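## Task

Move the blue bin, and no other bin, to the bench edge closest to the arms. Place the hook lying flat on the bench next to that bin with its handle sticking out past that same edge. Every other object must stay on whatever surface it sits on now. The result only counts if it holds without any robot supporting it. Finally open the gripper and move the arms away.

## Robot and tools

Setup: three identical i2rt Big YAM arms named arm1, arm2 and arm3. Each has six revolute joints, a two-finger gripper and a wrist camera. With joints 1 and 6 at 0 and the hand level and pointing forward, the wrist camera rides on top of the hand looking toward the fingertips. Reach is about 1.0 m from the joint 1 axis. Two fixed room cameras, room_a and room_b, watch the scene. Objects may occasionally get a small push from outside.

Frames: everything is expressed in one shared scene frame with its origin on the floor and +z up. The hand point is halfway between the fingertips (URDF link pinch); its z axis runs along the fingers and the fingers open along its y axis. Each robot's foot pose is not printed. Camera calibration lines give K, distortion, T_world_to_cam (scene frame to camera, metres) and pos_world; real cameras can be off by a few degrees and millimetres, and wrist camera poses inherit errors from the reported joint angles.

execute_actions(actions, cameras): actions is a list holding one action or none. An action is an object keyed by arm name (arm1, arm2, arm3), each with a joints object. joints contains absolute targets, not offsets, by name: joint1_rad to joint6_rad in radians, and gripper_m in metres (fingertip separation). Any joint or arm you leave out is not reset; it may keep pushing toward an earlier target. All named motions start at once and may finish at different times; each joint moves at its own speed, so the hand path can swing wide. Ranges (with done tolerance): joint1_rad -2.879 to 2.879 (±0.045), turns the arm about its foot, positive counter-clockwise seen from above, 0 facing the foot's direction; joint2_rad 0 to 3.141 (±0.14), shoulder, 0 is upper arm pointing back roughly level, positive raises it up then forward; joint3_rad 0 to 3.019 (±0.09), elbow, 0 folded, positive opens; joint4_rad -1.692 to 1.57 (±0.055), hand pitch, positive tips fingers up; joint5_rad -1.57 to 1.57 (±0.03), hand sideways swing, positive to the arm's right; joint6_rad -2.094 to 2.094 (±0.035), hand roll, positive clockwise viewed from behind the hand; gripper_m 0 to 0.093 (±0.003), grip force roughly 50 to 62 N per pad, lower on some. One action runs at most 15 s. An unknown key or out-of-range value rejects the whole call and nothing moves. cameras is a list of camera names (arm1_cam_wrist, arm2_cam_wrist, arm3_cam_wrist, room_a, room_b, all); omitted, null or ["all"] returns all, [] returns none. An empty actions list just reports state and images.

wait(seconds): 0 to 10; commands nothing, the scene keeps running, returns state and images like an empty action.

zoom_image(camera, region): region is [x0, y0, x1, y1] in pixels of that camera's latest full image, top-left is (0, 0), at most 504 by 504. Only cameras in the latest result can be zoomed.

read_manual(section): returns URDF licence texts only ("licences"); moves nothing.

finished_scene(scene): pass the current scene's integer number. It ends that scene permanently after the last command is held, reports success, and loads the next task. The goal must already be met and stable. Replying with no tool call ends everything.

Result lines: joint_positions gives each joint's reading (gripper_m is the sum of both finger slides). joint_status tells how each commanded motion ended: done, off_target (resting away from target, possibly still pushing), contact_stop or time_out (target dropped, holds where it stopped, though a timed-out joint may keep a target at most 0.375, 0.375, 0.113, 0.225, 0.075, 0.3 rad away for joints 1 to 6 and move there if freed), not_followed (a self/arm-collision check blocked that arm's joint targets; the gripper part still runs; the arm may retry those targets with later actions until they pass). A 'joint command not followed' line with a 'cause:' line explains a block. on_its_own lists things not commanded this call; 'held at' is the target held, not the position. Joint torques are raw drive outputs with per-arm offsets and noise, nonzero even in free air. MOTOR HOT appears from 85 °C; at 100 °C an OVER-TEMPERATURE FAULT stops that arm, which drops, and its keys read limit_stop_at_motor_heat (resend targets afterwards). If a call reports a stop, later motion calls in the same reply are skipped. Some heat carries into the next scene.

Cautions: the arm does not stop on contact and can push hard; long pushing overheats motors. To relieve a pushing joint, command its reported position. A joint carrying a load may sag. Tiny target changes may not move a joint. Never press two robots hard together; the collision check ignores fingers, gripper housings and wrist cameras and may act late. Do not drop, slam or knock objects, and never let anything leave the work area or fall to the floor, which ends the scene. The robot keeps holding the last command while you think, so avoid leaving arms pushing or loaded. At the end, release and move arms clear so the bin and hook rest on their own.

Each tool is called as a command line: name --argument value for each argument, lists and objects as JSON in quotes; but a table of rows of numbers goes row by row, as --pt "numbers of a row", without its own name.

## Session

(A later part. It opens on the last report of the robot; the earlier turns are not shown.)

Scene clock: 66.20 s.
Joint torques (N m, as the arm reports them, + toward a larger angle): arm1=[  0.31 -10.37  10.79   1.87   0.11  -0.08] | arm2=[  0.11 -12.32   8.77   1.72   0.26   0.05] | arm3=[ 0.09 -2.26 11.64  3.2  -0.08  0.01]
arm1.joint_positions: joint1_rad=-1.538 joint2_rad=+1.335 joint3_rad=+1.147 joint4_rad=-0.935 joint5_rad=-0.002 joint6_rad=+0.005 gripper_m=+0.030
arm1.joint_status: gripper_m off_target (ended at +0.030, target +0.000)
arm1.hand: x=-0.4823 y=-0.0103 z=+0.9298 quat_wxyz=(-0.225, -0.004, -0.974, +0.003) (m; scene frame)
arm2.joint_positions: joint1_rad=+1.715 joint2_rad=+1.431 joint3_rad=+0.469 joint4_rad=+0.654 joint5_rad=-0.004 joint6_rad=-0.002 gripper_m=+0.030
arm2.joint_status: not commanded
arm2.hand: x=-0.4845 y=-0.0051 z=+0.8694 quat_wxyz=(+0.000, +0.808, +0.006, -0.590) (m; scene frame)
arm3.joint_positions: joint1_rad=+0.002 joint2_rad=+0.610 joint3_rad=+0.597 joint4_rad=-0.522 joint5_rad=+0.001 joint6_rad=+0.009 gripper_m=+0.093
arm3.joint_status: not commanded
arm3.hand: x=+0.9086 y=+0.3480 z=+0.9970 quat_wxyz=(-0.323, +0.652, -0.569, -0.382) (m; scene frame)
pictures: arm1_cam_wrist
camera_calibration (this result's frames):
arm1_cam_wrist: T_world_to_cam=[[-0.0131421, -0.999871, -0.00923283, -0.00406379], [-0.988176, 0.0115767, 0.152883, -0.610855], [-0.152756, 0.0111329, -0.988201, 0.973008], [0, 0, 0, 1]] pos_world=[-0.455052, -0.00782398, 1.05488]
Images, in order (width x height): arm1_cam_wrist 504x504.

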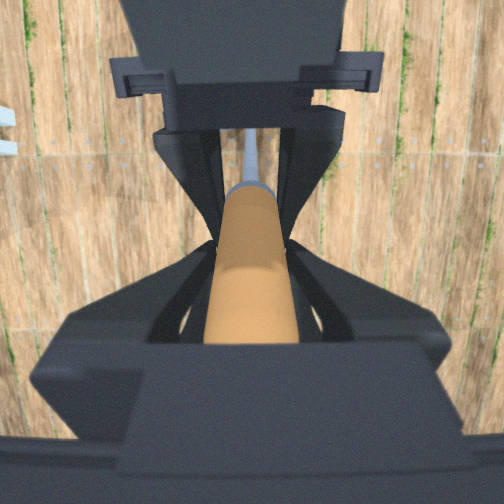

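execute_actions --actions '[{"arm2":{"joints":{"gripper_m":0.093}}}]' --cameras '[]'

execute_actions --actions '[{"arm1":{"joints":{"joint4_rad":-1.35}}}]' --cameras '["arm1_cam_wrist"]'

execute_actions --actions '[{"arm1":{"joints":{"joint1_rad":0.075,"joint2_rad":1.28,"joint6_rad":-1.57}}}]' --cameras '[]'

execute_actions --actions '[{"arm1":{"joints":{"joint4_rad":0.2,"joint3_rad":1.3}},"arm2":{"joints":{"joint1_rad":0.0,"joint2_rad":0.6,"joint4_rad":0}}}]' --cameras '[]'

execute_actions --actions '[{"arm1":{"joints":{"joint2_rad":2.24,"joint3_rad":2.2}}}]' --cameras '["arm1_cam_wrist","room_a","room_b"]'

zoom_image --camera "room_a" --region '[350, 220, 470, 320]'

Scene clock: 72.30 s.
Joint torques (N m, as the arm reports them, + toward a larger angle): arm1=[  0.53 -10.39  11.34   1.73   0.09  -0.08] | arm2=[  0.01 -12.25   8.8    1.79   0.23   0.06] | arm3=[-0.16 -1.86 11.65  3.08 -0.05  0.01]
arm1.joint_positions: joint1_rad=-1.538 joint2_rad=+1.335 joint3_rad=+1.138 joint4_rad=-0.935 joint5_rad=-0.002 joint6_rad=+0.005 gripper_m=+0.030
arm1.joint_status: not commanded
arm1.hand: x=-0.4849 y=-0.0104 z=+0.9256 quat_wxyz=(-0.221, -0.004, -0.975, +0.003) (m; scene frame)
arm2.joint_positions: joint1_rad=+1.715 joint2_rad=+1.430 joint3_rad=+0.470 joint4_rad=+0.654 joint5_rad=-0.003 joint6_rad=-0.002 gripper_m=+0.093
arm2.joint_status: all done
arm2.hand: x=-0.4846 y=-0.0050 z=+0.8701 quat_wxyz=(-0.001, +0.807, +0.005, -0.590) (m; scene frame)
arm3.joint_positions: joint1_rad=+0.002 joint2_rad=+0.610 joint3_rad=+0.597 joint4_rad=-0.522 joint5_rad=+0.001 joint6_rad=+0.009 gripper_m=+0.093
arm3.joint_status: not commanded
arm3.hand: x=+0.9086 y=+0.3480 z=+0.9970 quat_wxyz=(-0.323, +0.652, -0.569, -0.382) (m; scene frame)
pictures: none
No camera images: the call's "cameras" was empty. Leave "cameras" out to get every camera's image.

Scene clock: 73.40 s.
Joint torques (N m, as the arm reports them, + toward a larger angle): arm1=[ 0.39 -9.67 10.86 -0.1   0.09 -0.08] | arm2=[  0.02 -12.21   8.75   1.78   0.23   0.05] | arm3=[ 0.   -2.45 11.66  3.08 -0.06  0.06]
arm1.joint_positions: joint1_rad=-1.538 joint2_rad=+1.335 joint3_rad=+1.138 joint4_rad=-1.342 joint5_rad=-0.002 joint6_rad=+0.005 gripper_m=+0.030
arm1.joint_status: all done
arm1.hand: x=-0.5813 y=-0.0100 z=+0.9019 quat_wxyz=(-0.019, -0.005, -1.000, +0.003) (m; scene frame)
arm2.joint_positions: joint1_rad=+1.715 joint2_rad=+1.430 joint3_rad=+0.470 joint4_rad=+0.654 joint5_rad=-0.003 joint6_rad=-0.002 gripper_m=+0.093
arm2.joint_status: not commanded
arm2.hand: x=-0.4846 y=-0.0050 z=+0.8701 quat_wxyz=(-0.001, +0.807, +0.005, -0.590) (m; scene frame)
arm3.joint_positions: joint1_rad=+0.002 joint2_rad=+0.610 joint3_rad=+0.597 joint4_rad=-0.522 joint5_rad=+0.001 joint6_rad=+0.009 gripper_m=+0.093
arm3.joint_status: not commanded
arm3.hand: x=+0.9086 y=+0.3480 z=+0.9970 quat_wxyz=(-0.323, +0.652, -0.569, -0.382) (m; scene frame)
pictures: arm1_cam_wrist
camera_calibration (this result's frames):
arm1_cam_wrist: T_world_to_cam=[[-0.0192098, -0.999807, -0.00414998, -0.0134822], [-0.842389, 0.0139493, 0.538689, -0.967583], [-0.538527, 0.013844, -0.842495, 0.574634], [0, 0, 0, 1]] pos_world=[-0.505885, -0.00793769, 1.0053]
Images, in order (width x height): arm1_cam_wrist 504x504.

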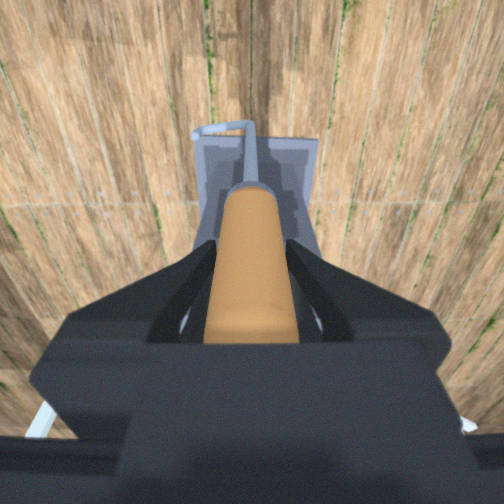

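Scene clock: 75.57 s.
Joint torques (N m, as the arm reports them, + toward a larger angle): arm1=[  0.68 -10.91  10.75  -0.16   0.02  -0.11] | arm2=[  0.08 -12.18   8.75   1.83   0.23   0.04] | arm3=[-0.01 -1.91 11.66  3.09 -0.05  0.04]
arm1.joint_positions: joint1_rad=+0.079 joint2_rad=+1.314 joint3_rad=+1.138 joint4_rad=-1.342 joint5_rad=-0.002 joint6_rad=-1.562 gripper_m=+0.030
arm1.joint_status: all done
arm1.hand: x=-0.9782 y=+0.3726 z=+0.9041 quat_wxyz=(-0.023, +1.000, +0.015, +0.001) (m; scene frame)
arm2.joint_positions: joint1_rad=+1.715 joint2_rad=+1.430 joint3_rad=+0.470 joint4_rad=+0.654 joint5_rad=-0.003 joint6_rad=-0.002 gripper_m=+0.093
arm2.joint_status: not commanded
arm2.hand: x=-0.4846 y=-0.0050 z=+0.8701 quat_wxyz=(-0.001, +0.807, +0.005, -0.590) (m; scene frame)
arm3.joint_positions: joint1_rad=+0.002 joint2_rad=+0.610 joint3_rad=+0.597 joint4_rad=-0.522 joint5_rad=+0.001 joint6_rad=+0.009 gripper_m=+0.093
arm3.joint_status: not commanded
arm3.hand: x=+0.9086 y=+0.3480 z=+0.9970 quat_wxyz=(-0.323, +0.652, -0.569, -0.382) (m; scene frame)
pictures: none
No camera images: the call's "cameras" was empty. Leave "cameras" out to get every camera's image.

Scene clock: 79.00 s.
Joint torques (N m, as the arm reports them, + toward a larger angle): arm1=[  0.71 -12.7   16.24   4.69   0.11   0.  ] | arm2=[ 0.41 -3.07 12.35  1.23  0.08  0.05] | arm3=[-0.38 -2.39 11.61  3.05 -0.03  0.  ]
arm1.joint_positions: joint1_rad=+0.079 joint2_rad=+1.314 joint3_rad=+1.224 joint4_rad=+0.145 joint5_rad=-0.002 joint6_rad=-1.563 gripper_m=+0.030
arm1.joint_status: joint4_rad time_out (moved +1.486 of +1.542); the others done
arm1.on_its_own: joint4_rad reads +0.145 and still pushes toward +0.200 since a time_out
arm1.hand: x=-0.9893 y=+0.6116 z=+1.1935 quat_wxyz=(-0.723, +0.690, +0.014, -0.016) (m; scene frame)
arm2.joint_positions: joint1_rad=+0.001 joint2_rad=+0.602 joint3_rad=+0.470 joint4_rad=+0.011 joint5_rad=+0.002 joint6_rad=-0.002 gripper_m=+0.093
arm2.joint_status: all done
arm2.hand: x=+0.0563 y=+0.3632 z=+1.0664 quat_wxyz=(-0.503, +0.490, -0.563, -0.436) (m; scene frame)
arm3.joint_positions: joint1_rad=+0.002 joint2_rad=+0.610 joint3_rad=+0.597 joint4_rad=-0.522 joint5_rad=+0.001 joint6_rad=+0.009 gripper_m=+0.093
arm3.joint_status: not commanded
arm3.hand: x=+0.9086 y=+0.3480 z=+0.9970 quat_wxyz=(-0.323, +0.652, -0.569, -0.382) (m; scene frame)
pictures: none
No camera images: the call's "cameras" was empty. Leave "cameras" out to get every camera's image.

not run: a stop came earlier in this reply.

This scene's latest camera images include none from room_a. They are from: arm1_cam_wrist. Call execute_actions without "cameras", or with room_a in "cameras", to get its image.

execute_actions --actions '[{"arm1":{"joints":{"joint2_rad":2.24,"joint3_rad":2.18,"joint4_rad":0.18}}}]' --cameras '["arm1_cam_wrist","room_a","room_b"]'

zoom_image --camera "room_a" --region '[350, 220, 470, 320]'

Scene clock: 83.97 s.
Joint torques (N m, as the arm reports them, + toward a larger angle): arm1=[  0.57 -28.44  17.67   3.16   0.09   0.05] | arm2=[ 0.43 -2.93 12.36  1.21  0.08  0.05] | arm3=[ 0.57 -1.85 11.55  2.89 -0.05  0.01]
arm1.joint_positions: joint1_rad=+0.079 joint2_rad=+2.316 joint3_rad=+2.084 joint4_rad=+0.155 joint5_rad=-0.002 joint6_rad=-1.566 gripper_m=+0.030
arm1.joint_status: joint3_rad time_out (moved +0.860 of +0.956); the others done
arm1.on_its_own: joint3_rad reads +2.084 and still pushes toward +2.180 since a time_out
arm1.hand: x=-1.0009 y=+0.9376 z=+0.9539 quat_wxyz=(-0.676, +0.736, +0.015, -0.014) (m; scene frame)
arm2.joint_positions: joint1_rad=+0.001 joint2_rad=+0.602 joint3_rad=+0.470 joint4_rad=+0.011 joint5_rad=+0.002 joint6_rad=-0.002 gripper_m=+0.093
arm2.joint_status: not commanded
arm2.hand: x=+0.0563 y=+0.3632 z=+1.0664 quat_wxyz=(-0.503, +0.490, -0.563, -0.436) (m; scene frame)
arm3.joint_positions: joint1_rad=+0.002 joint2_rad=+0.610 joint3_rad=+0.597 joint4_rad=-0.522 joint5_rad=+0.001 joint6_rad=+0.009 gripper_m=+0.093
arm3.joint_status: not commanded
arm3.hand: x=+0.9086 y=+0.3480 z=+0.9970 quat_wxyz=(-0.323, +0.652, -0.569, -0.382) (m; scene frame)
pictures: arm1_cam_wrist, room_a, room_b
camera_calibration (this result's frames):
arm1_cam_wrist: T_world_to_cam=[[0.00412345, 0.0942796, 0.995537, -1.02996], [0.843766, -0.534637, 0.0471366, 1.30864], [0.536696, 0.839806, -0.0817545, -0.0445463], [0, 0, 0, 1]] pos_world=[-1.07603, 0.83416, 0.960036]
Images, in order (width x height): arm1_cam_wrist 504x504, room_a 504x504, room_b 504x504.

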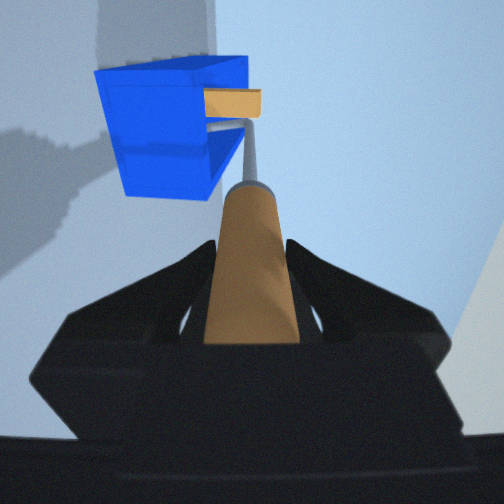

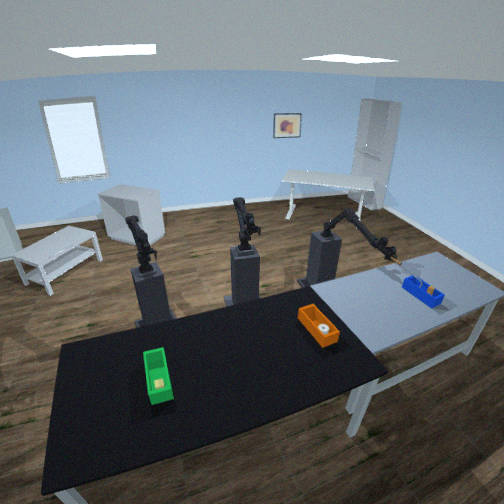

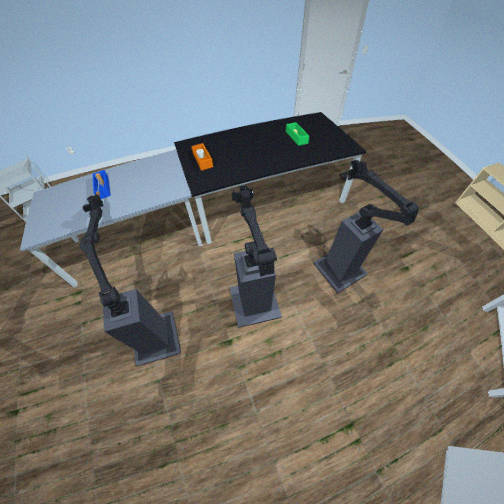

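Region (350, 220, 470, 320) of room_a's 504x504 image, scaled by 4.200, with more detail than that image has.

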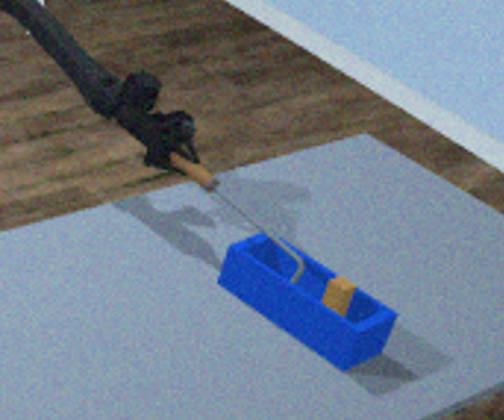

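execute_actions --actions '[{"arm1":{"joints":{"joint2_rad":2.18,"joint3_rad":1.85,"joint4_rad":0.33}}}]' --cameras '[]'

execute_actions --actions '[{"arm1":{"joints":{"joint2_rad":1.98,"joint3_rad":1.5,"joint4_rad":0.5}}}]' --cameras '["arm1_cam_wrist"]'

execute_actions --actions '[{"arm1":{"joints":{"joint2_rad":1.795,"joint3_rad":1.2,"joint4_rad":0.62}}}]' --cameras '[]'

execute_actions --actions '[{"arm1":{"joints":{"joint2_rad":1.565,"joint3_rad":0.875,"joint4_rad":0.71}}}]' --cameras '["arm1_cam_wrist","room_b"]'

zoom_image --camera "room_b" --region '[50, 170, 150, 270]'

Scene clock: 90.33 s.
Joint torques (N m, as the arm reports them, + toward a larger angle): arm1=[  0.52 -24.78  11.4    3.14   0.09   0.06] | arm2=[ 0.53 -3.03 12.4   1.21  0.08  0.05] | arm3=[-0.35 -2.32 11.63  3.16 -0.05  0.01]
arm1.joint_positions: joint1_rad=+0.079 joint2_rad=+2.221 joint3_rad=+1.827 joint4_rad=+0.307 joint5_rad=-0.002 joint6_rad=-1.567 gripper_m=+0.030
arm1.joint_status: all done
arm1.hand: x=-0.9990 y=+0.8947 z=+0.9210 quat_wxyz=(-0.673, +0.740, +0.016, -0.013) (m; scene frame)
arm2.joint_positions: joint1_rad=+0.001 joint2_rad=+0.602 joint3_rad=+0.470 joint4_rad=+0.011 joint5_rad=+0.002 joint6_rad=-0.002 gripper_m=+0.093
arm2.joint_status: not commanded
arm2.hand: x=+0.0563 y=+0.3632 z=+1.0664 quat_wxyz=(-0.503, +0.490, -0.563, -0.436) (m; scene frame)
arm3.joint_positions: joint1_rad=+0.002 joint2_rad=+0.610 joint3_rad=+0.597 joint4_rad=-0.522 joint5_rad=+0.001 joint6_rad=+0.009 gripper_m=+0.093
arm3.joint_status: not commanded
arm3.hand: x=+0.9086 y=+0.3480 z=+0.9970 quat_wxyz=(-0.323, +0.652, -0.569, -0.382) (m; scene frame)
pictures: none
No camera images: the call's "cameras" was empty. Leave "cameras" out to get every camera's image.

Scene clock: 91.37 s.
Joint torques (N m, as the arm reports them, + toward a larger angle): arm1=[  0.54 -22.66  10.08   3.81   0.09   0.06] | arm2=[ 0.44 -3.22 12.37  1.22  0.08  0.06] | arm3=[-0.26 -2.2  11.7   3.01 -0.02 -0.02]
arm1.joint_positions: joint1_rad=+0.079 joint2_rad=+2.032 joint3_rad=+1.484 joint4_rad=+0.463 joint5_rad=-0.002 joint6_rad=-1.567 gripper_m=+0.030
arm1.joint_status: all done
arm1.hand: x=-0.9958 y=+0.8144 z=+0.9190 quat_wxyz=(-0.674, +0.739, +0.016, -0.013) (m; scene frame)
arm2.joint_positions: joint1_rad=+0.001 joint2_rad=+0.602 joint3_rad=+0.470 joint4_rad=+0.011 joint5_rad=+0.002 joint6_rad=-0.002 gripper_m=+0.093
arm2.joint_status: not commanded
arm2.hand: x=+0.0563 y=+0.3632 z=+1.0664 quat_wxyz=(-0.503, +0.490, -0.563, -0.436) (m; scene frame)
arm3.joint_positions: joint1_rad=+0.002 joint2_rad=+0.610 joint3_rad=+0.597 joint4_rad=-0.522 joint5_rad=+0.001 joint6_rad=+0.009 gripper_m=+0.093
arm3.joint_status: not commanded
arm3.hand: x=+0.9086 y=+0.3480 z=+0.9970 quat_wxyz=(-0.323, +0.652, -0.569, -0.382) (m; scene frame)
pictures: arm1_cam_wrist
camera_calibration (this result's frames):
arm1_cam_wrist: T_world_to_cam=[[0.00271303, 0.101061, 0.994876, -0.989902], [0.843729, -0.534248, 0.0519691, 1.23529], [0.536763, 0.839265, -0.0867179, 0.0584565], [0, 0, 0, 1]] pos_world=[-1.07094, 0.71093, 0.925703]
Images, in order (width x height): arm1_cam_wrist 504x504.

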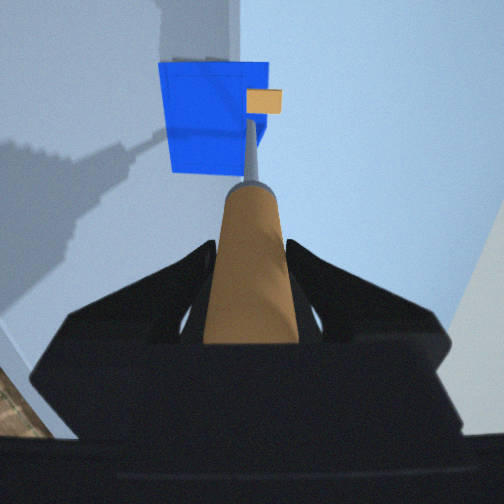

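Scene clock: 92.37 s.
Joint torques (N m, as the arm reports them, + toward a larger angle): arm1=[  0.63 -19.36  10.06   4.29   0.09   0.06] | arm2=[ 0.45 -2.99 12.31  1.26  0.07  0.05] | arm3=[-0.31 -1.95 11.65  3.18 -0.05 -0.01]
arm1.joint_positions: joint1_rad=+0.079 joint2_rad=+1.841 joint3_rad=+1.177 joint4_rad=+0.573 joint5_rad=-0.002 joint6_rad=-1.567 gripper_m=+0.030
arm1.joint_status: all done
arm1.hand: x=-0.9923 y=+0.7262 z=+0.9190 quat_wxyz=(-0.671, +0.741, +0.016, -0.013) (m; scene frame)
arm2.joint_positions: joint1_rad=+0.001 joint2_rad=+0.602 joint3_rad=+0.470 joint4_rad=+0.011 joint5_rad=+0.002 joint6_rad=-0.002 gripper_m=+0.093
arm2.joint_status: not commanded
arm2.hand: x=+0.0563 y=+0.3632 z=+1.0664 quat_wxyz=(-0.503, +0.490, -0.563, -0.436) (m; scene frame)
arm3.joint_positions: joint1_rad=+0.002 joint2_rad=+0.610 joint3_rad=+0.597 joint4_rad=-0.522 joint5_rad=+0.001 joint6_rad=+0.009 gripper_m=+0.093
arm3.joint_status: not commanded
arm3.hand: x=+0.9086 y=+0.3480 z=+0.9970 quat_wxyz=(-0.323, +0.652, -0.569, -0.382) (m; scene frame)
pictures: none
No camera images: the call's "cameras" was empty. Leave "cameras" out to get every camera's image.

Scene clock: 93.43 s.
Joint torques (N m, as the arm reports them, + toward a larger angle): arm1=[  0.67 -14.07   9.9    4.4    0.09   0.06] | arm2=[ 0.47 -2.97 12.33  1.21  0.09  0.05] | arm3=[ 0.42 -1.66 11.59  3.14 -0.02  0.03]
arm1.joint_positions: joint1_rad=+0.079 joint2_rad=+1.597 joint3_rad=+0.848 joint4_rad=+0.660 joint5_rad=-0.002 joint6_rad=-1.567 gripper_m=+0.030
arm1.joint_status: all done
arm1.hand: x=-0.9880 y=+0.6165 z=+0.9259 quat_wxyz=(-0.672, +0.740, +0.016, -0.013) (m; scene frame)
arm2.joint_positions: joint1_rad=+0.001 joint2_rad=+0.602 joint3_rad=+0.470 joint4_rad=+0.011 joint5_rad=+0.002 joint6_rad=-0.002 gripper_m=+0.093
arm2.joint_status: not commanded
arm2.hand: x=+0.0563 y=+0.3632 z=+1.0664 quat_wxyz=(-0.503, +0.490, -0.563, -0.436) (m; scene frame)
arm3.joint_positions: joint1_rad=+0.002 joint2_rad=+0.610 joint3_rad=+0.597 joint4_rad=-0.522 joint5_rad=+0.001 joint6_rad=+0.009 gripper_m=+0.093
arm3.joint_status: not commanded
arm3.hand: x=+0.9086 y=+0.3480 z=+0.9970 quat_wxyz=(-0.323, +0.652, -0.569, -0.382) (m; scene frame)
pictures: arm1_cam_wrist, room_b
camera_calibration (this result's frames):
arm1_cam_wrist: T_world_to_cam=[[0.00253528, 0.105611, 0.994404, -0.979324], [0.843705, -0.534027, 0.0545653, 1.12007], [0.536801, 0.838846, -0.0904584, 0.224681], [0, 0, 0, 1]] pos_world=[-1.06313, 0.513101, 0.933052]
Images, in order (width x height): arm1_cam_wrist 504x504, room_b 504x504.

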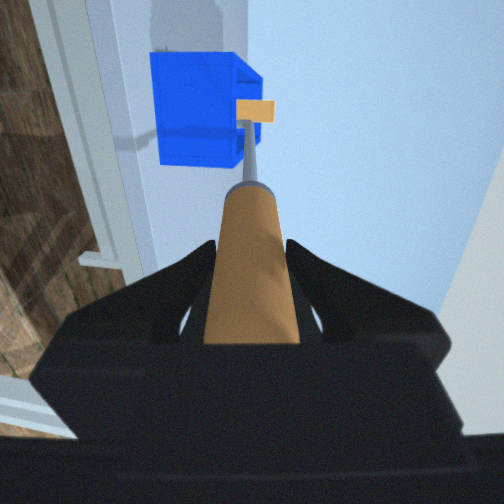

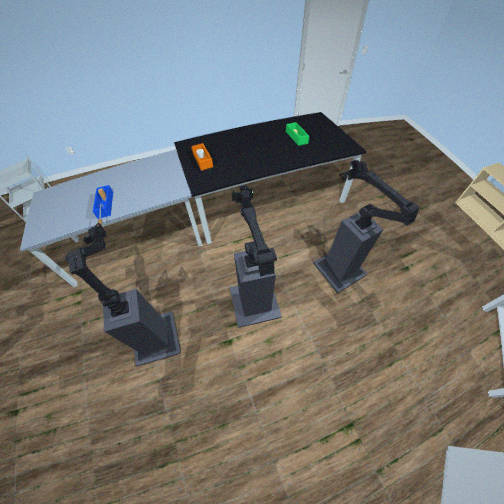

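Region (50, 170, 150, 270) of room_b's 504x504 image, scaled by 5.040, with more detail than that image has.

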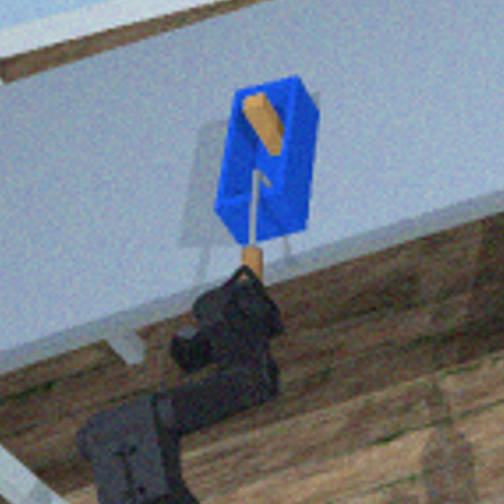

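execute_actions --actions '[{"arm1":{"joints":{"joint2_rad":1.48,"joint3_rad":0.765,"joint4_rad":0.73}}}]' --cameras '["arm1_cam_wrist","room_b"]'

zoom_image --camera "room_b" --region '[50, 170, 150, 270]'

Scene clock: 97.00 s.
Joint torques (N m, as the arm reports them, + toward a larger angle): arm1=[  0.69 -13.47   9.78   4.3    0.09   0.06] | arm2=[ 0.55 -3.17 12.37  1.24  0.07  0.06] | arm3=[-0.14 -2.29 11.58  3.11 -0.01  0.02]
arm1.joint_positions: joint1_rad=+0.079 joint2_rad=+1.522 joint3_rad=+0.737 joint4_rad=+0.683 joint5_rad=-0.002 joint6_rad=-1.567 gripper_m=+0.030
arm1.joint_status: all done
arm1.hand: x=-0.9864 y=+0.5783 z=+0.9176 quat_wxyz=(-0.667, +0.745, +0.016, -0.013) (m; scene frame)
arm2.joint_positions: joint1_rad=+0.001 joint2_rad=+0.602 joint3_rad=+0.470 joint4_rad=+0.011 joint5_rad=+0.002 joint6_rad=-0.002 gripper_m=+0.093
arm2.joint_status: not commanded
arm2.hand: x=+0.0563 y=+0.3632 z=+1.0664 quat_wxyz=(-0.503, +0.490, -0.563, -0.436) (m; scene frame)
arm3.joint_positions: joint1_rad=+0.002 joint2_rad=+0.610 joint3_rad=+0.597 joint4_rad=-0.522 joint5_rad=+0.001 joint6_rad=+0.009 gripper_m=+0.093
arm3.joint_status: not commanded
arm3.hand: x=+0.9086 y=+0.3480 z=+0.9970 quat_wxyz=(-0.323, +0.652, -0.569, -0.382) (m; scene frame)
pictures: arm1_cam_wrist, room_b
camera_calibration (this result's frames):
arm1_cam_wrist: T_world_to_cam=[[0.00200329, 0.119246, 0.992863, -0.974042], [0.843631, -0.533291, 0.0623476, 1.09117], [0.53692, 0.837485, -0.101668, 0.266312], [0, 0, 0, 1]] pos_world=[-1.06158, 0.475031, 0.926134]
Images, in order (width x height): arm1_cam_wrist 504x504, room_b 504x504.

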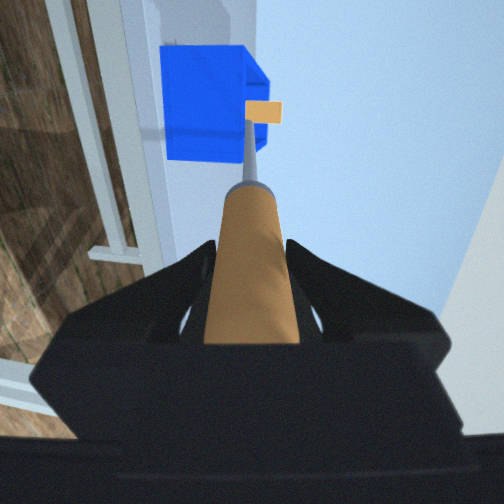

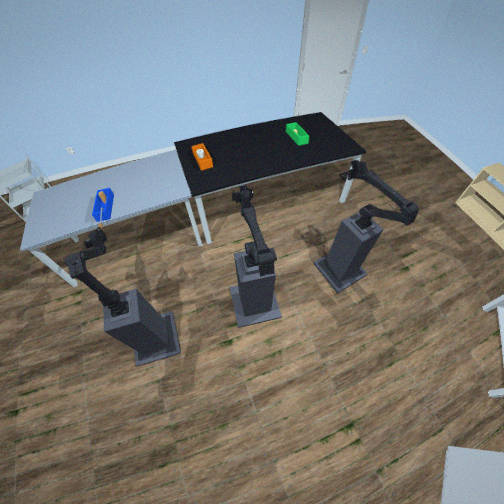

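Region (50, 170, 150, 270) of room_b's 504x504 image, scaled by 5.040, with more detail than that image has.

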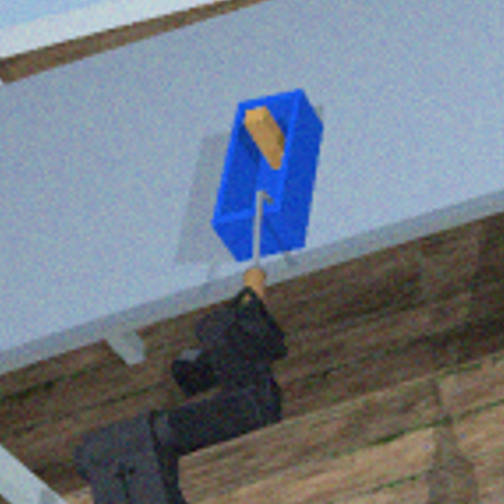

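execute_actions --actions '[{"arm1":{"joints":{"joint3_rad":0.83,"joint4_rad":1.05}}}]' --cameras '[]'

execute_actions --actions '[{"arm1":{"joints":{"joint1_rad":0.35,"joint5_rad":0.31}}}]' --cameras '["room_a"]'

execute_actions --actions '[{"arm1":{"joints":{"joint2_rad":2.05,"joint3_rad":1.5,"joint4_rad":0.74}}}]' --cameras '["arm1_cam_wrist","room_a"]'

zoom_image --camera "room_a" --region '[340, 200, 460, 320]'

Scene clock: 104.10 s.
Joint torques (N m, as the arm reports them, + toward a larger angle): arm1=[  0.68 -13.19  13.38   4.5    0.12   0.06] | arm2=[ 0.38 -3.08 12.33  1.24  0.08  0.05] | arm3=[ 0.   -2.24 11.68  3.23 -0.07 -0.01]
arm1.joint_positions: joint1_rad=+0.079 joint2_rad=+1.522 joint3_rad=+0.755 joint4_rad=+0.998 joint5_rad=-0.002 joint6_rad=-1.567 gripper_m=+0.030
arm1.joint_status: all done
arm1.hand: x=-0.9869 y=+0.5787 z=+1.0040 quat_wxyz=(-0.781, +0.624, +0.014, -0.016) (m; scene frame)
arm2.joint_positions: joint1_rad=+0.001 joint2_rad=+0.602 joint3_rad=+0.470 joint4_rad=+0.011 joint5_rad=+0.002 joint6_rad=-0.002 gripper_m=+0.093
arm2.joint_status: not commanded
arm2.hand: x=+0.0563 y=+0.3632 z=+1.0664 quat_wxyz=(-0.503, +0.490, -0.563, -0.436) (m; scene frame)
arm3.joint_positions: joint1_rad=+0.002 joint2_rad=+0.610 joint3_rad=+0.597 joint4_rad=-0.522 joint5_rad=+0.001 joint6_rad=+0.009 gripper_m=+0.093
arm3.joint_status: not commanded
arm3.hand: x=+0.9086 y=+0.3480 z=+0.9970 quat_wxyz=(-0.323, +0.652, -0.569, -0.382) (m; scene frame)
pictures: none
No camera images: the call's "cameras" was empty. Leave "cameras" out to get every camera's image.

Scene clock: 105.33 s.
Joint torques (N m, as the arm reports them, + toward a larger angle): arm1=[  0.87 -13.49  13.42   4.44  -0.03   0.06] | arm2=[ 0.52 -3.11 12.35  1.23  0.06  0.05] | arm3=[ 0.28 -2.54 11.55  3.28 -0.04  0.01]
arm1.joint_positions: joint1_rad=+0.352 joint2_rad=+1.522 joint3_rad=+0.755 joint4_rad=+0.998 joint5_rad=+0.311 joint6_rad=-1.567 gripper_m=+0.030
arm1.joint_status: all done
arm1.hand: x=-1.0912 y=+0.5594 z=+1.0016 quat_wxyz=(-0.778, +0.628, -0.023, -0.025) (m; scene frame)
arm2.joint_positions: joint1_rad=+0.001 joint2_rad=+0.602 joint3_rad=+0.470 joint4_rad=+0.011 joint5_rad=+0.002 joint6_rad=-0.002 gripper_m=+0.093
arm2.joint_status: not commanded
arm2.hand: x=+0.0563 y=+0.3632 z=+1.0664 quat_wxyz=(-0.503, +0.490, -0.563, -0.436) (m; scene frame)
arm3.joint_positions: joint1_rad=+0.002 joint2_rad=+0.610 joint3_rad=+0.597 joint4_rad=-0.522 joint5_rad=+0.001 joint6_rad=+0.009 gripper_m=+0.093
arm3.joint_status: not commanded
arm3.hand: x=+0.9086 y=+0.3480 z=+0.9970 quat_wxyz=(-0.323, +0.652, -0.569, -0.382) (m; scene frame)
pictures: room_a
Images, in order (width x height): room_a 504x504.

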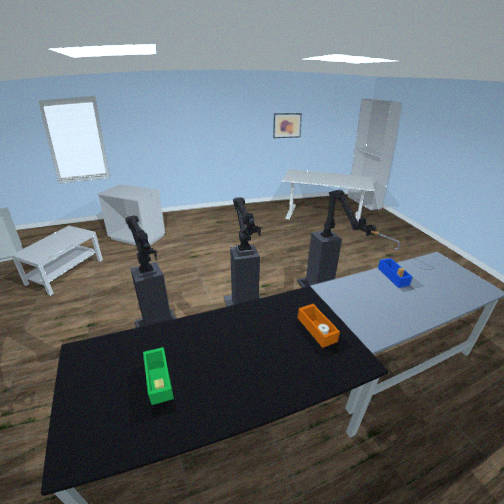

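Scene clock: 106.77 s.
Joint torques (N m, as the arm reports them, + toward a larger angle): arm1=[  1.03 -21.62  14.22   3.21   0.03   0.09] | arm2=[ 0.53 -3.08 12.37  1.2   0.07  0.05] | arm3=[ 0.17 -1.92 11.58  3.17 -0.03 -0.01]
arm1.joint_positions: joint1_rad=+0.352 joint2_rad=+2.089 joint3_rad=+1.424 joint4_rad=+0.716 joint5_rad=+0.310 joint6_rad=-1.570 gripper_m=+0.030
arm1.joint_status: all done
arm1.hand: x=-1.1608 y=+0.7763 z=+0.9009 quat_wxyz=(-0.722, +0.692, -0.003, -0.005) (m; scene frame)
arm2.joint_positions: joint1_rad=+0.001 joint2_rad=+0.602 joint3_rad=+0.470 joint4_rad=+0.011 joint5_rad=+0.002 joint6_rad=-0.002 gripper_m=+0.093
arm2.joint_status: not commanded
arm2.hand: x=+0.0563 y=+0.3632 z=+1.0664 quat_wxyz=(-0.503, +0.490, -0.563, -0.436) (m; scene frame)
arm3.joint_positions: joint1_rad=+0.002 joint2_rad=+0.610 joint3_rad=+0.597 joint4_rad=-0.522 joint5_rad=+0.001 joint6_rad=+0.009 gripper_m=+0.093
arm3.joint_status: not commanded
arm3.hand: x=+0.9086 y=+0.3480 z=+0.9970 quat_wxyz=(-0.323, +0.652, -0.569, -0.382) (m; scene frame)
pictures: arm1_cam_wrist, room_a
camera_calibration (this result's frames):
arm1_cam_wrist: T_world_to_cam=[[0.0197076, -0.0328393, 0.999266, -0.847916], [0.822241, -0.56807, -0.034885, 1.43466], [0.568799, 0.822325, 0.0158065, 0.135359], [0, 0, 0, 1]] pos_world=[-1.23991, 0.675831, 0.895203]
Images, in order (width x height): arm1_cam_wrist 504x504, room_a 504x504.

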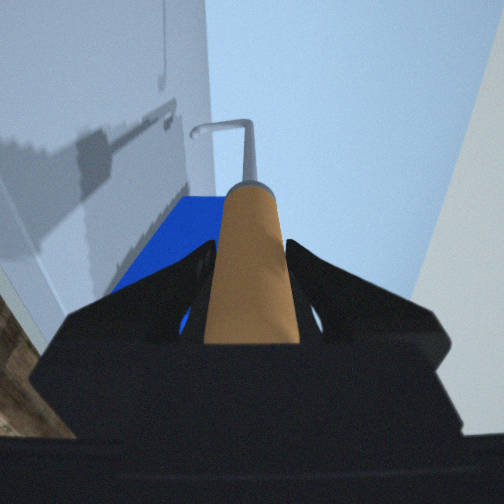

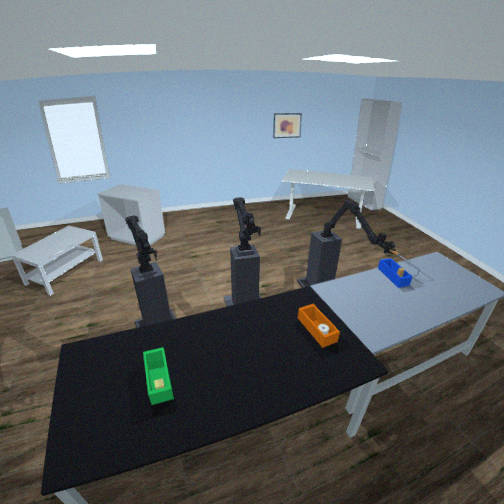

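Region (340, 200, 460, 320) of room_a's 504x504 image, scaled by 4.200, with more detail than that image has.

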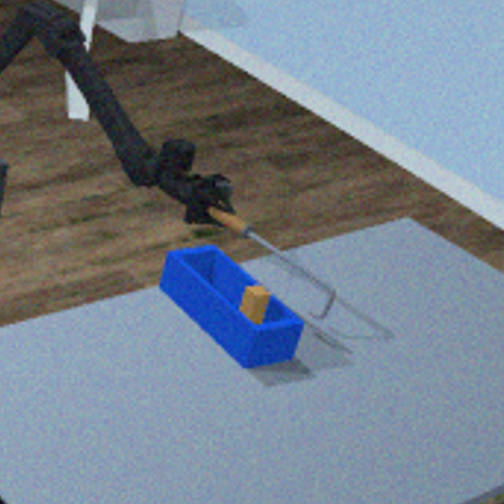

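execute_actions --actions '[{"arm1":{"joints":{"joint4_rad":0.57,"joint6_rad":-0.85}}}]' --cameras '[]'

execute_actions --actions '[{"arm1":{"joints":{"joint4_rad":0.47,"joint6_rad":0.05}}}]' --cameras '["arm1_cam_wrist"]'

execute_actions --actions '[{"arm1":{"joints":{"joint2_rad":2.2,"joint4_rad":0.72,"joint6_rad":0.0}}}]' --cameras '["arm1_cam_wrist","room_b"]'

zoom_image --camera "room_b" --region '[40, 170, 140, 270]'

Scene clock: 111.80 s.
Joint torques (N m, as the arm reports them, + toward a larger angle): arm1=[  1.19 -21.12  12.59   1.87  -0.22   0.14] | arm2=[ 0.28 -3.1  12.32  1.2   0.06  0.03] | arm3=[ 0.14 -2.1  11.55  3.08 -0.02  0.02]
arm1.joint_positions: joint1_rad=+0.347 joint2_rad=+2.080 joint3_rad=+1.447 joint4_rad=+0.573 joint5_rad=+0.317 joint6_rad=-0.856 gripper_m=+0.030
arm1.joint_status: all done
arm1.hand: x=-1.1573 y=+0.7814 z=+0.8859 quat_wxyz=(-0.645, +0.685, -0.250, -0.228) (m; scene frame)
arm2.joint_positions: joint1_rad=+0.001 joint2_rad=+0.602 joint3_rad=+0.470 joint4_rad=+0.011 joint5_rad=+0.002 joint6_rad=-0.002 gripper_m=+0.093
arm2.joint_status: not commanded
arm2.hand: x=+0.0563 y=+0.3632 z=+1.0664 quat_wxyz=(-0.503, +0.490, -0.563, -0.436) (m; scene frame)
arm3.joint_positions: joint1_rad=+0.002 joint2_rad=+0.610 joint3_rad=+0.597 joint4_rad=-0.522 joint5_rad=+0.001 joint6_rad=+0.009 gripper_m=+0.093
arm3.joint_status: not commanded
arm3.hand: x=+0.9086 y=+0.3480 z=+0.9970 quat_wxyz=(-0.323, +0.652, -0.569, -0.382) (m; scene frame)
pictures: none
No camera images: the call's "cameras" was empty. Leave "cameras" out to get every camera's image.

Scene clock: 113.60 s.
Joint torques (N m, as the arm reports them, + toward a larger angle): arm1=[  1.39 -20.07  11.6    2.62  -0.11   0.06] | arm2=[ 0.37 -3.08 12.34  1.23  0.08  0.05] | arm3=[ 0.11 -2.41 11.78  3.06 -0.06 -0.01]
arm1.joint_positions: joint1_rad=+0.344 joint2_rad=+2.066 joint3_rad=+1.461 joint4_rad=+0.458 joint5_rad=+0.315 joint6_rad=+0.043 gripper_m=+0.030
arm1.joint_status: all done
arm1.hand: x=-1.1554 y=+0.7817 z=+0.8776 quat_wxyz=(-0.467, +0.534, -0.537, -0.457) (m; scene frame)
arm2.joint_positions: joint1_rad=+0.001 joint2_rad=+0.602 joint3_rad=+0.470 joint4_rad=+0.011 joint5_rad=+0.002 joint6_rad=-0.002 gripper_m=+0.093
arm2.joint_status: not commanded
arm2.hand: x=+0.0563 y=+0.3632 z=+1.0664 quat_wxyz=(-0.503, +0.490, -0.563, -0.436) (m; scene frame)
arm3.joint_positions: joint1_rad=+0.002 joint2_rad=+0.610 joint3_rad=+0.597 joint4_rad=-0.522 joint5_rad=+0.001 joint6_rad=+0.009 gripper_m=+0.093
arm3.joint_status: not commanded
arm3.hand: x=+0.9086 y=+0.3480 z=+0.9970 quat_wxyz=(-0.323, +0.652, -0.569, -0.382) (m; scene frame)
pictures: arm1_cam_wrist
camera_calibration (this result's frames):
arm1_cam_wrist: T_world_to_cam=[[0.999989, -0.00445729, -0.00157859, 1.16426], [-0.00420317, -0.684941, -0.728587, 1.17779], [0.00216628, 0.728585, -0.684952, 0.161817], [0, 0, 0, 1]] pos_world=[-1.15965, 0.694011, 0.9708]
Images, in order (width x height): arm1_cam_wrist 504x504.

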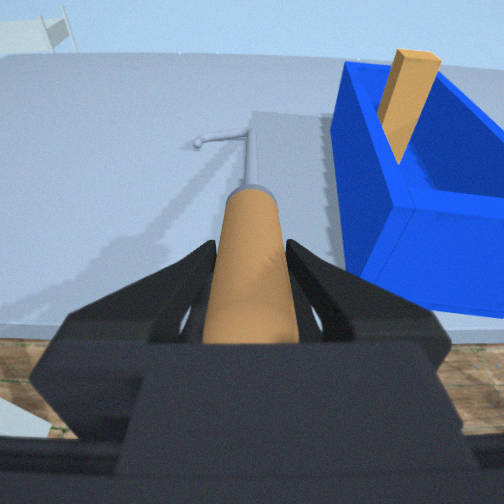

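Scene clock: 114.70 s.
Joint torques (N m, as the arm reports them, + toward a larger angle): arm1=[  1.48 -20.75  10.75   3.18  -0.08  -0.24] | arm2=[ 0.45 -2.95 12.36  1.23  0.07  0.05] | arm3=[ 0.24 -2.12 11.72  3.34 -0.06  0.02]
arm1.joint_positions: joint1_rad=+0.344 joint2_rad=+2.217 joint3_rad=+1.461 joint4_rad=+0.696 joint5_rad=+0.313 joint6_rad=+0.019 gripper_m=+0.030
arm1.joint_status: all done
arm1.hand: x=-1.1579 y=+0.7893 z=+0.8138 quat_wxyz=(-0.487, +0.515, -0.517, -0.480) (m; scene frame)
arm2.joint_positions: joint1_rad=+0.001 joint2_rad=+0.602 joint3_rad=+0.470 joint4_rad=+0.011 joint5_rad=+0.002 joint6_rad=-0.002 gripper_m=+0.093
arm2.joint_status: not commanded
arm2.hand: x=+0.0563 y=+0.3632 z=+1.0664 quat_wxyz=(-0.503, +0.490, -0.563, -0.436) (m; scene frame)
arm3.joint_positions: joint1_rad=+0.002 joint2_rad=+0.610 joint3_rad=+0.597 joint4_rad=-0.522 joint5_rad=+0.001 joint6_rad=+0.009 gripper_m=+0.093
arm3.joint_status: not commanded
arm3.hand: x=+0.9086 y=+0.3480 z=+0.9970 quat_wxyz=(-0.323, +0.652, -0.569, -0.382) (m; scene frame)
pictures: arm1_cam_wrist, room_b
camera_calibration (this result's frames):
arm1_cam_wrist: T_world_to_cam=[[0.999994, 0.000199531, -0.00349951, 1.1645], [-0.00261547, -0.622201, -0.782853, 1.13299], [-0.00233361, 0.782857, -0.622197, 0.0134937], [0, 0, 0, 1]] pos_world=[-1.1615, 0.694153, 0.899437]
Images, in order (width x height): arm1_cam_wrist 504x504, room_b 504x504.

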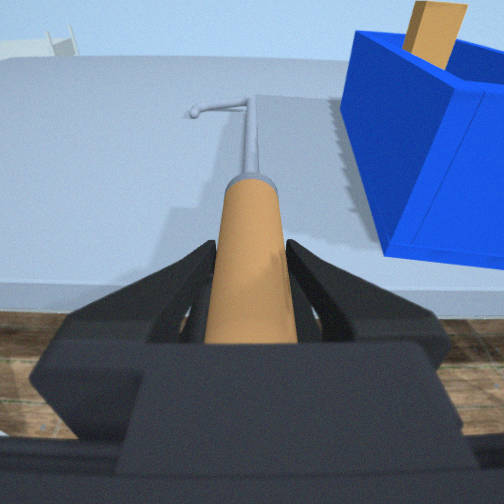

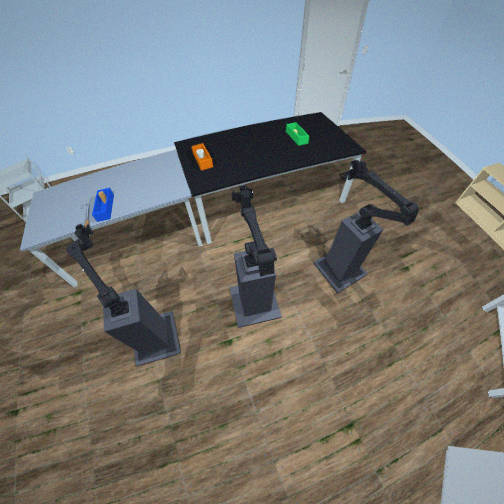

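Region (40, 170, 140, 270) of room_b's 504x504 image, scaled by 5.040, with more detail than that image has.

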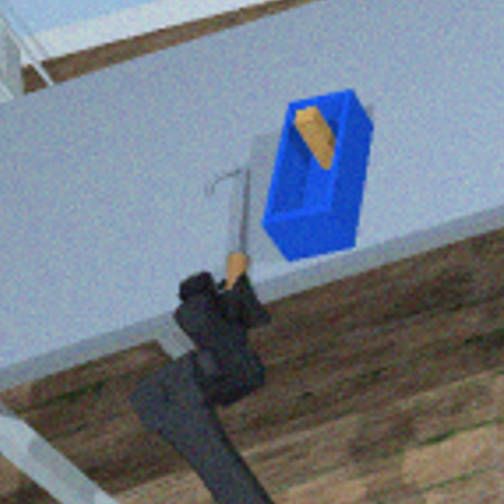

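execute_actions --actions '[{"arm1":{"joints":{"joint2_rad":2.245}}}]' --cameras '[]'

execute_actions --actions '[{"arm1":{"joints":{"gripper_m":0.075}}}]' --cameras '[]'

execute_actions --actions '[{"arm1":{"joints":{"joint1_rad":0.4,"joint5_rad":0.36,"joint2_rad":1.95,"joint3_rad":0.95,"joint4_rad":0.9}}}]' --cameras '["arm1_cam_wrist","room_b"]'

zoom_image --camera "room_b" --region '[40, 170, 140, 270]'

Scene clock: 120.37 s.
Joint torques (N m, as the arm reports them, + toward a larger angle): arm1=[  1.36 -18.11  10.67   2.65  -0.07  -0.24] | arm2=[ 0.25 -2.95 12.36  1.19  0.06  0.04] | arm3=[ 0.37 -2.21 11.52  3.08  0.   -0.01]
arm1.joint_positions: joint1_rad=+0.344 joint2_rad=+2.229 joint3_rad=+1.461 joint4_rad=+0.707 joint5_rad=+0.313 joint6_rad=+0.019 gripper_m=+0.030
arm1.joint_status: all done
arm1.hand: x=-1.1578 y=+0.7892 z=+0.8066 quat_wxyz=(-0.487, +0.515, -0.517, -0.480) (m; scene frame)
arm2.joint_positions: joint1_rad=+0.001 joint2_rad=+0.602 joint3_rad=+0.470 joint4_rad=+0.011 joint5_rad=+0.002 joint6_rad=-0.002 gripper_m=+0.093
arm2.joint_status: not commanded
arm2.hand: x=+0.0563 y=+0.3632 z=+1.0664 quat_wxyz=(-0.503, +0.490, -0.563, -0.436) (m; scene frame)
arm3.joint_positions: joint1_rad=+0.002 joint2_rad=+0.610 joint3_rad=+0.597 joint4_rad=-0.522 joint5_rad=+0.001 joint6_rad=+0.009 gripper_m=+0.093
arm3.joint_status: not commanded
arm3.hand: x=+0.9086 y=+0.3480 z=+0.9970 quat_wxyz=(-0.323, +0.652, -0.569, -0.382) (m; scene frame)
pictures: none
No camera images: the call's "cameras" was empty. Leave "cameras" out to get every camera's image.

Scene clock: 121.03 s.
Joint torques (N m, as the arm reports them, + toward a larger angle): arm1=[  1.38 -17.9   10.73   2.66  -0.07  -0.07] | arm2=[ 0.36 -3.08 12.39  1.2   0.09  0.05] | arm3=[ 0.45 -2.34 11.71  3.12 -0.02  0.01]
arm1.joint_positions: joint1_rad=+0.344 joint2_rad=+2.229 joint3_rad=+1.461 joint4_rad=+0.707 joint5_rad=+0.313 joint6_rad=+0.007 gripper_m=+0.075
arm1.joint_status: all done
arm1.hand: x=-1.1578 y=+0.7892 z=+0.8066 quat_wxyz=(-0.490, +0.518, -0.514, -0.477) (m; scene frame)
arm2.joint_positions: joint1_rad=+0.001 joint2_rad=+0.602 joint3_rad=+0.470 joint4_rad=+0.011 joint5_rad=+0.002 joint6_rad=-0.002 gripper_m=+0.093
arm2.joint_status: not commanded
arm2.hand: x=+0.0563 y=+0.3632 z=+1.0664 quat_wxyz=(-0.503, +0.490, -0.563, -0.436) (m; scene frame)
arm3.joint_positions: joint1_rad=+0.002 joint2_rad=+0.610 joint3_rad=+0.597 joint4_rad=-0.522 joint5_rad=+0.001 joint6_rad=+0.009 gripper_m=+0.093
arm3.joint_status: not commanded
arm3.hand: x=+0.9086 y=+0.3480 z=+0.9970 quat_wxyz=(-0.323, +0.652, -0.569, -0.382) (m; scene frame)
pictures: none
No camera images: the call's "cameras" was empty. Leave "cameras" out to get every camera's image.

Scene clock: 122.40 s.
Joint torques (N m, as the arm reports them, + toward a larger angle): arm1=[  0.46 -14.48   6.97   2.45   0.17  -0.09] | arm2=[ 0.52 -3.14 12.37  1.22  0.08  0.05] | arm3=[ 0.22 -1.76 11.59  2.98 -0.07  0.  ]
arm1.joint_positions: joint1_rad=+0.407 joint2_rad=+1.949 joint3_rad=+0.938 joint4_rad=+0.891 joint5_rad=+0.357 joint6_rad=+0.007 gripper_m=+0.075
arm1.joint_status: all done
arm1.hand: x=-1.1438 y=+0.6306 z=+0.8054 quat_wxyz=(-0.477, +0.542, -0.516, -0.461) (m; scene frame)
arm2.joint_positions: joint1_rad=+0.001 joint2_rad=+0.602 joint3_rad=+0.470 joint4_rad=+0.011 joint5_rad=+0.002 joint6_rad=-0.002 gripper_m=+0.093
arm2.joint_status: not commanded
arm2.hand: x=+0.0563 y=+0.3632 z=+1.0664 quat_wxyz=(-0.503, +0.490, -0.563, -0.436) (m; scene frame)
arm3.joint_positions: joint1_rad=+0.002 joint2_rad=+0.610 joint3_rad=+0.597 joint4_rad=-0.522 joint5_rad=+0.001 joint6_rad=+0.009 gripper_m=+0.093
arm3.joint_status: not commanded
arm3.hand: x=+0.9086 y=+0.3480 z=+0.9970 quat_wxyz=(-0.323, +0.652, -0.569, -0.382) (m; scene frame)
pictures: arm1_cam_wrist, room_b
camera_calibration (this result's frames):
arm1_cam_wrist: T_world_to_cam=[[0.999314, 0.0203361, 0.0309551, 1.1092], [0.0366471, -0.663936, -0.746891, 1.06995], [0.00536337, 0.747513, -0.664225, 0.197466], [0, 0, 0, 1]] pos_world=[-1.14871, 0.540213, 0.895964]
Images, in order (width x height): arm1_cam_wrist 504x504, room_b 504x504.

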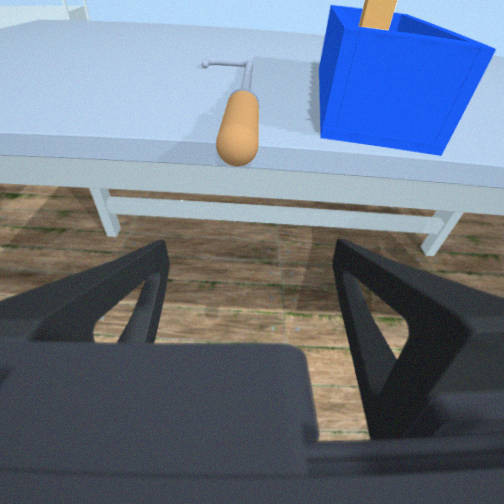

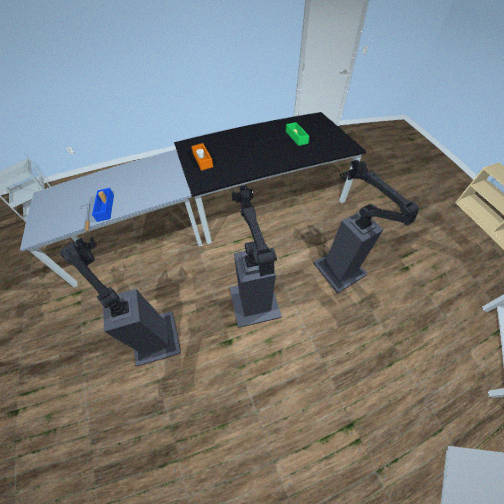

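Region (40, 170, 140, 270) of room_b's 504x504 image, scaled by 5.040, with more detail than that image has.

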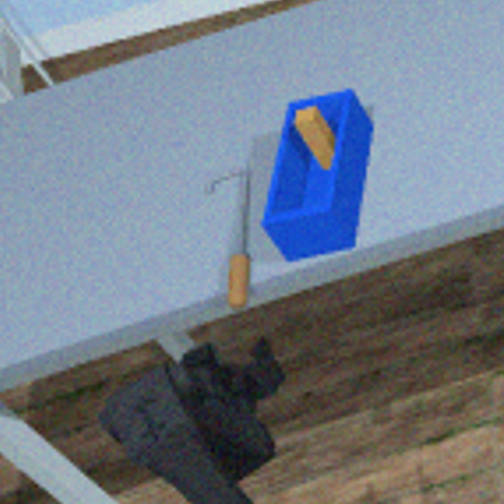

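Comparable to scene 1's accepted result.

finished_scene --scene 2

The scene is finished: the task was done.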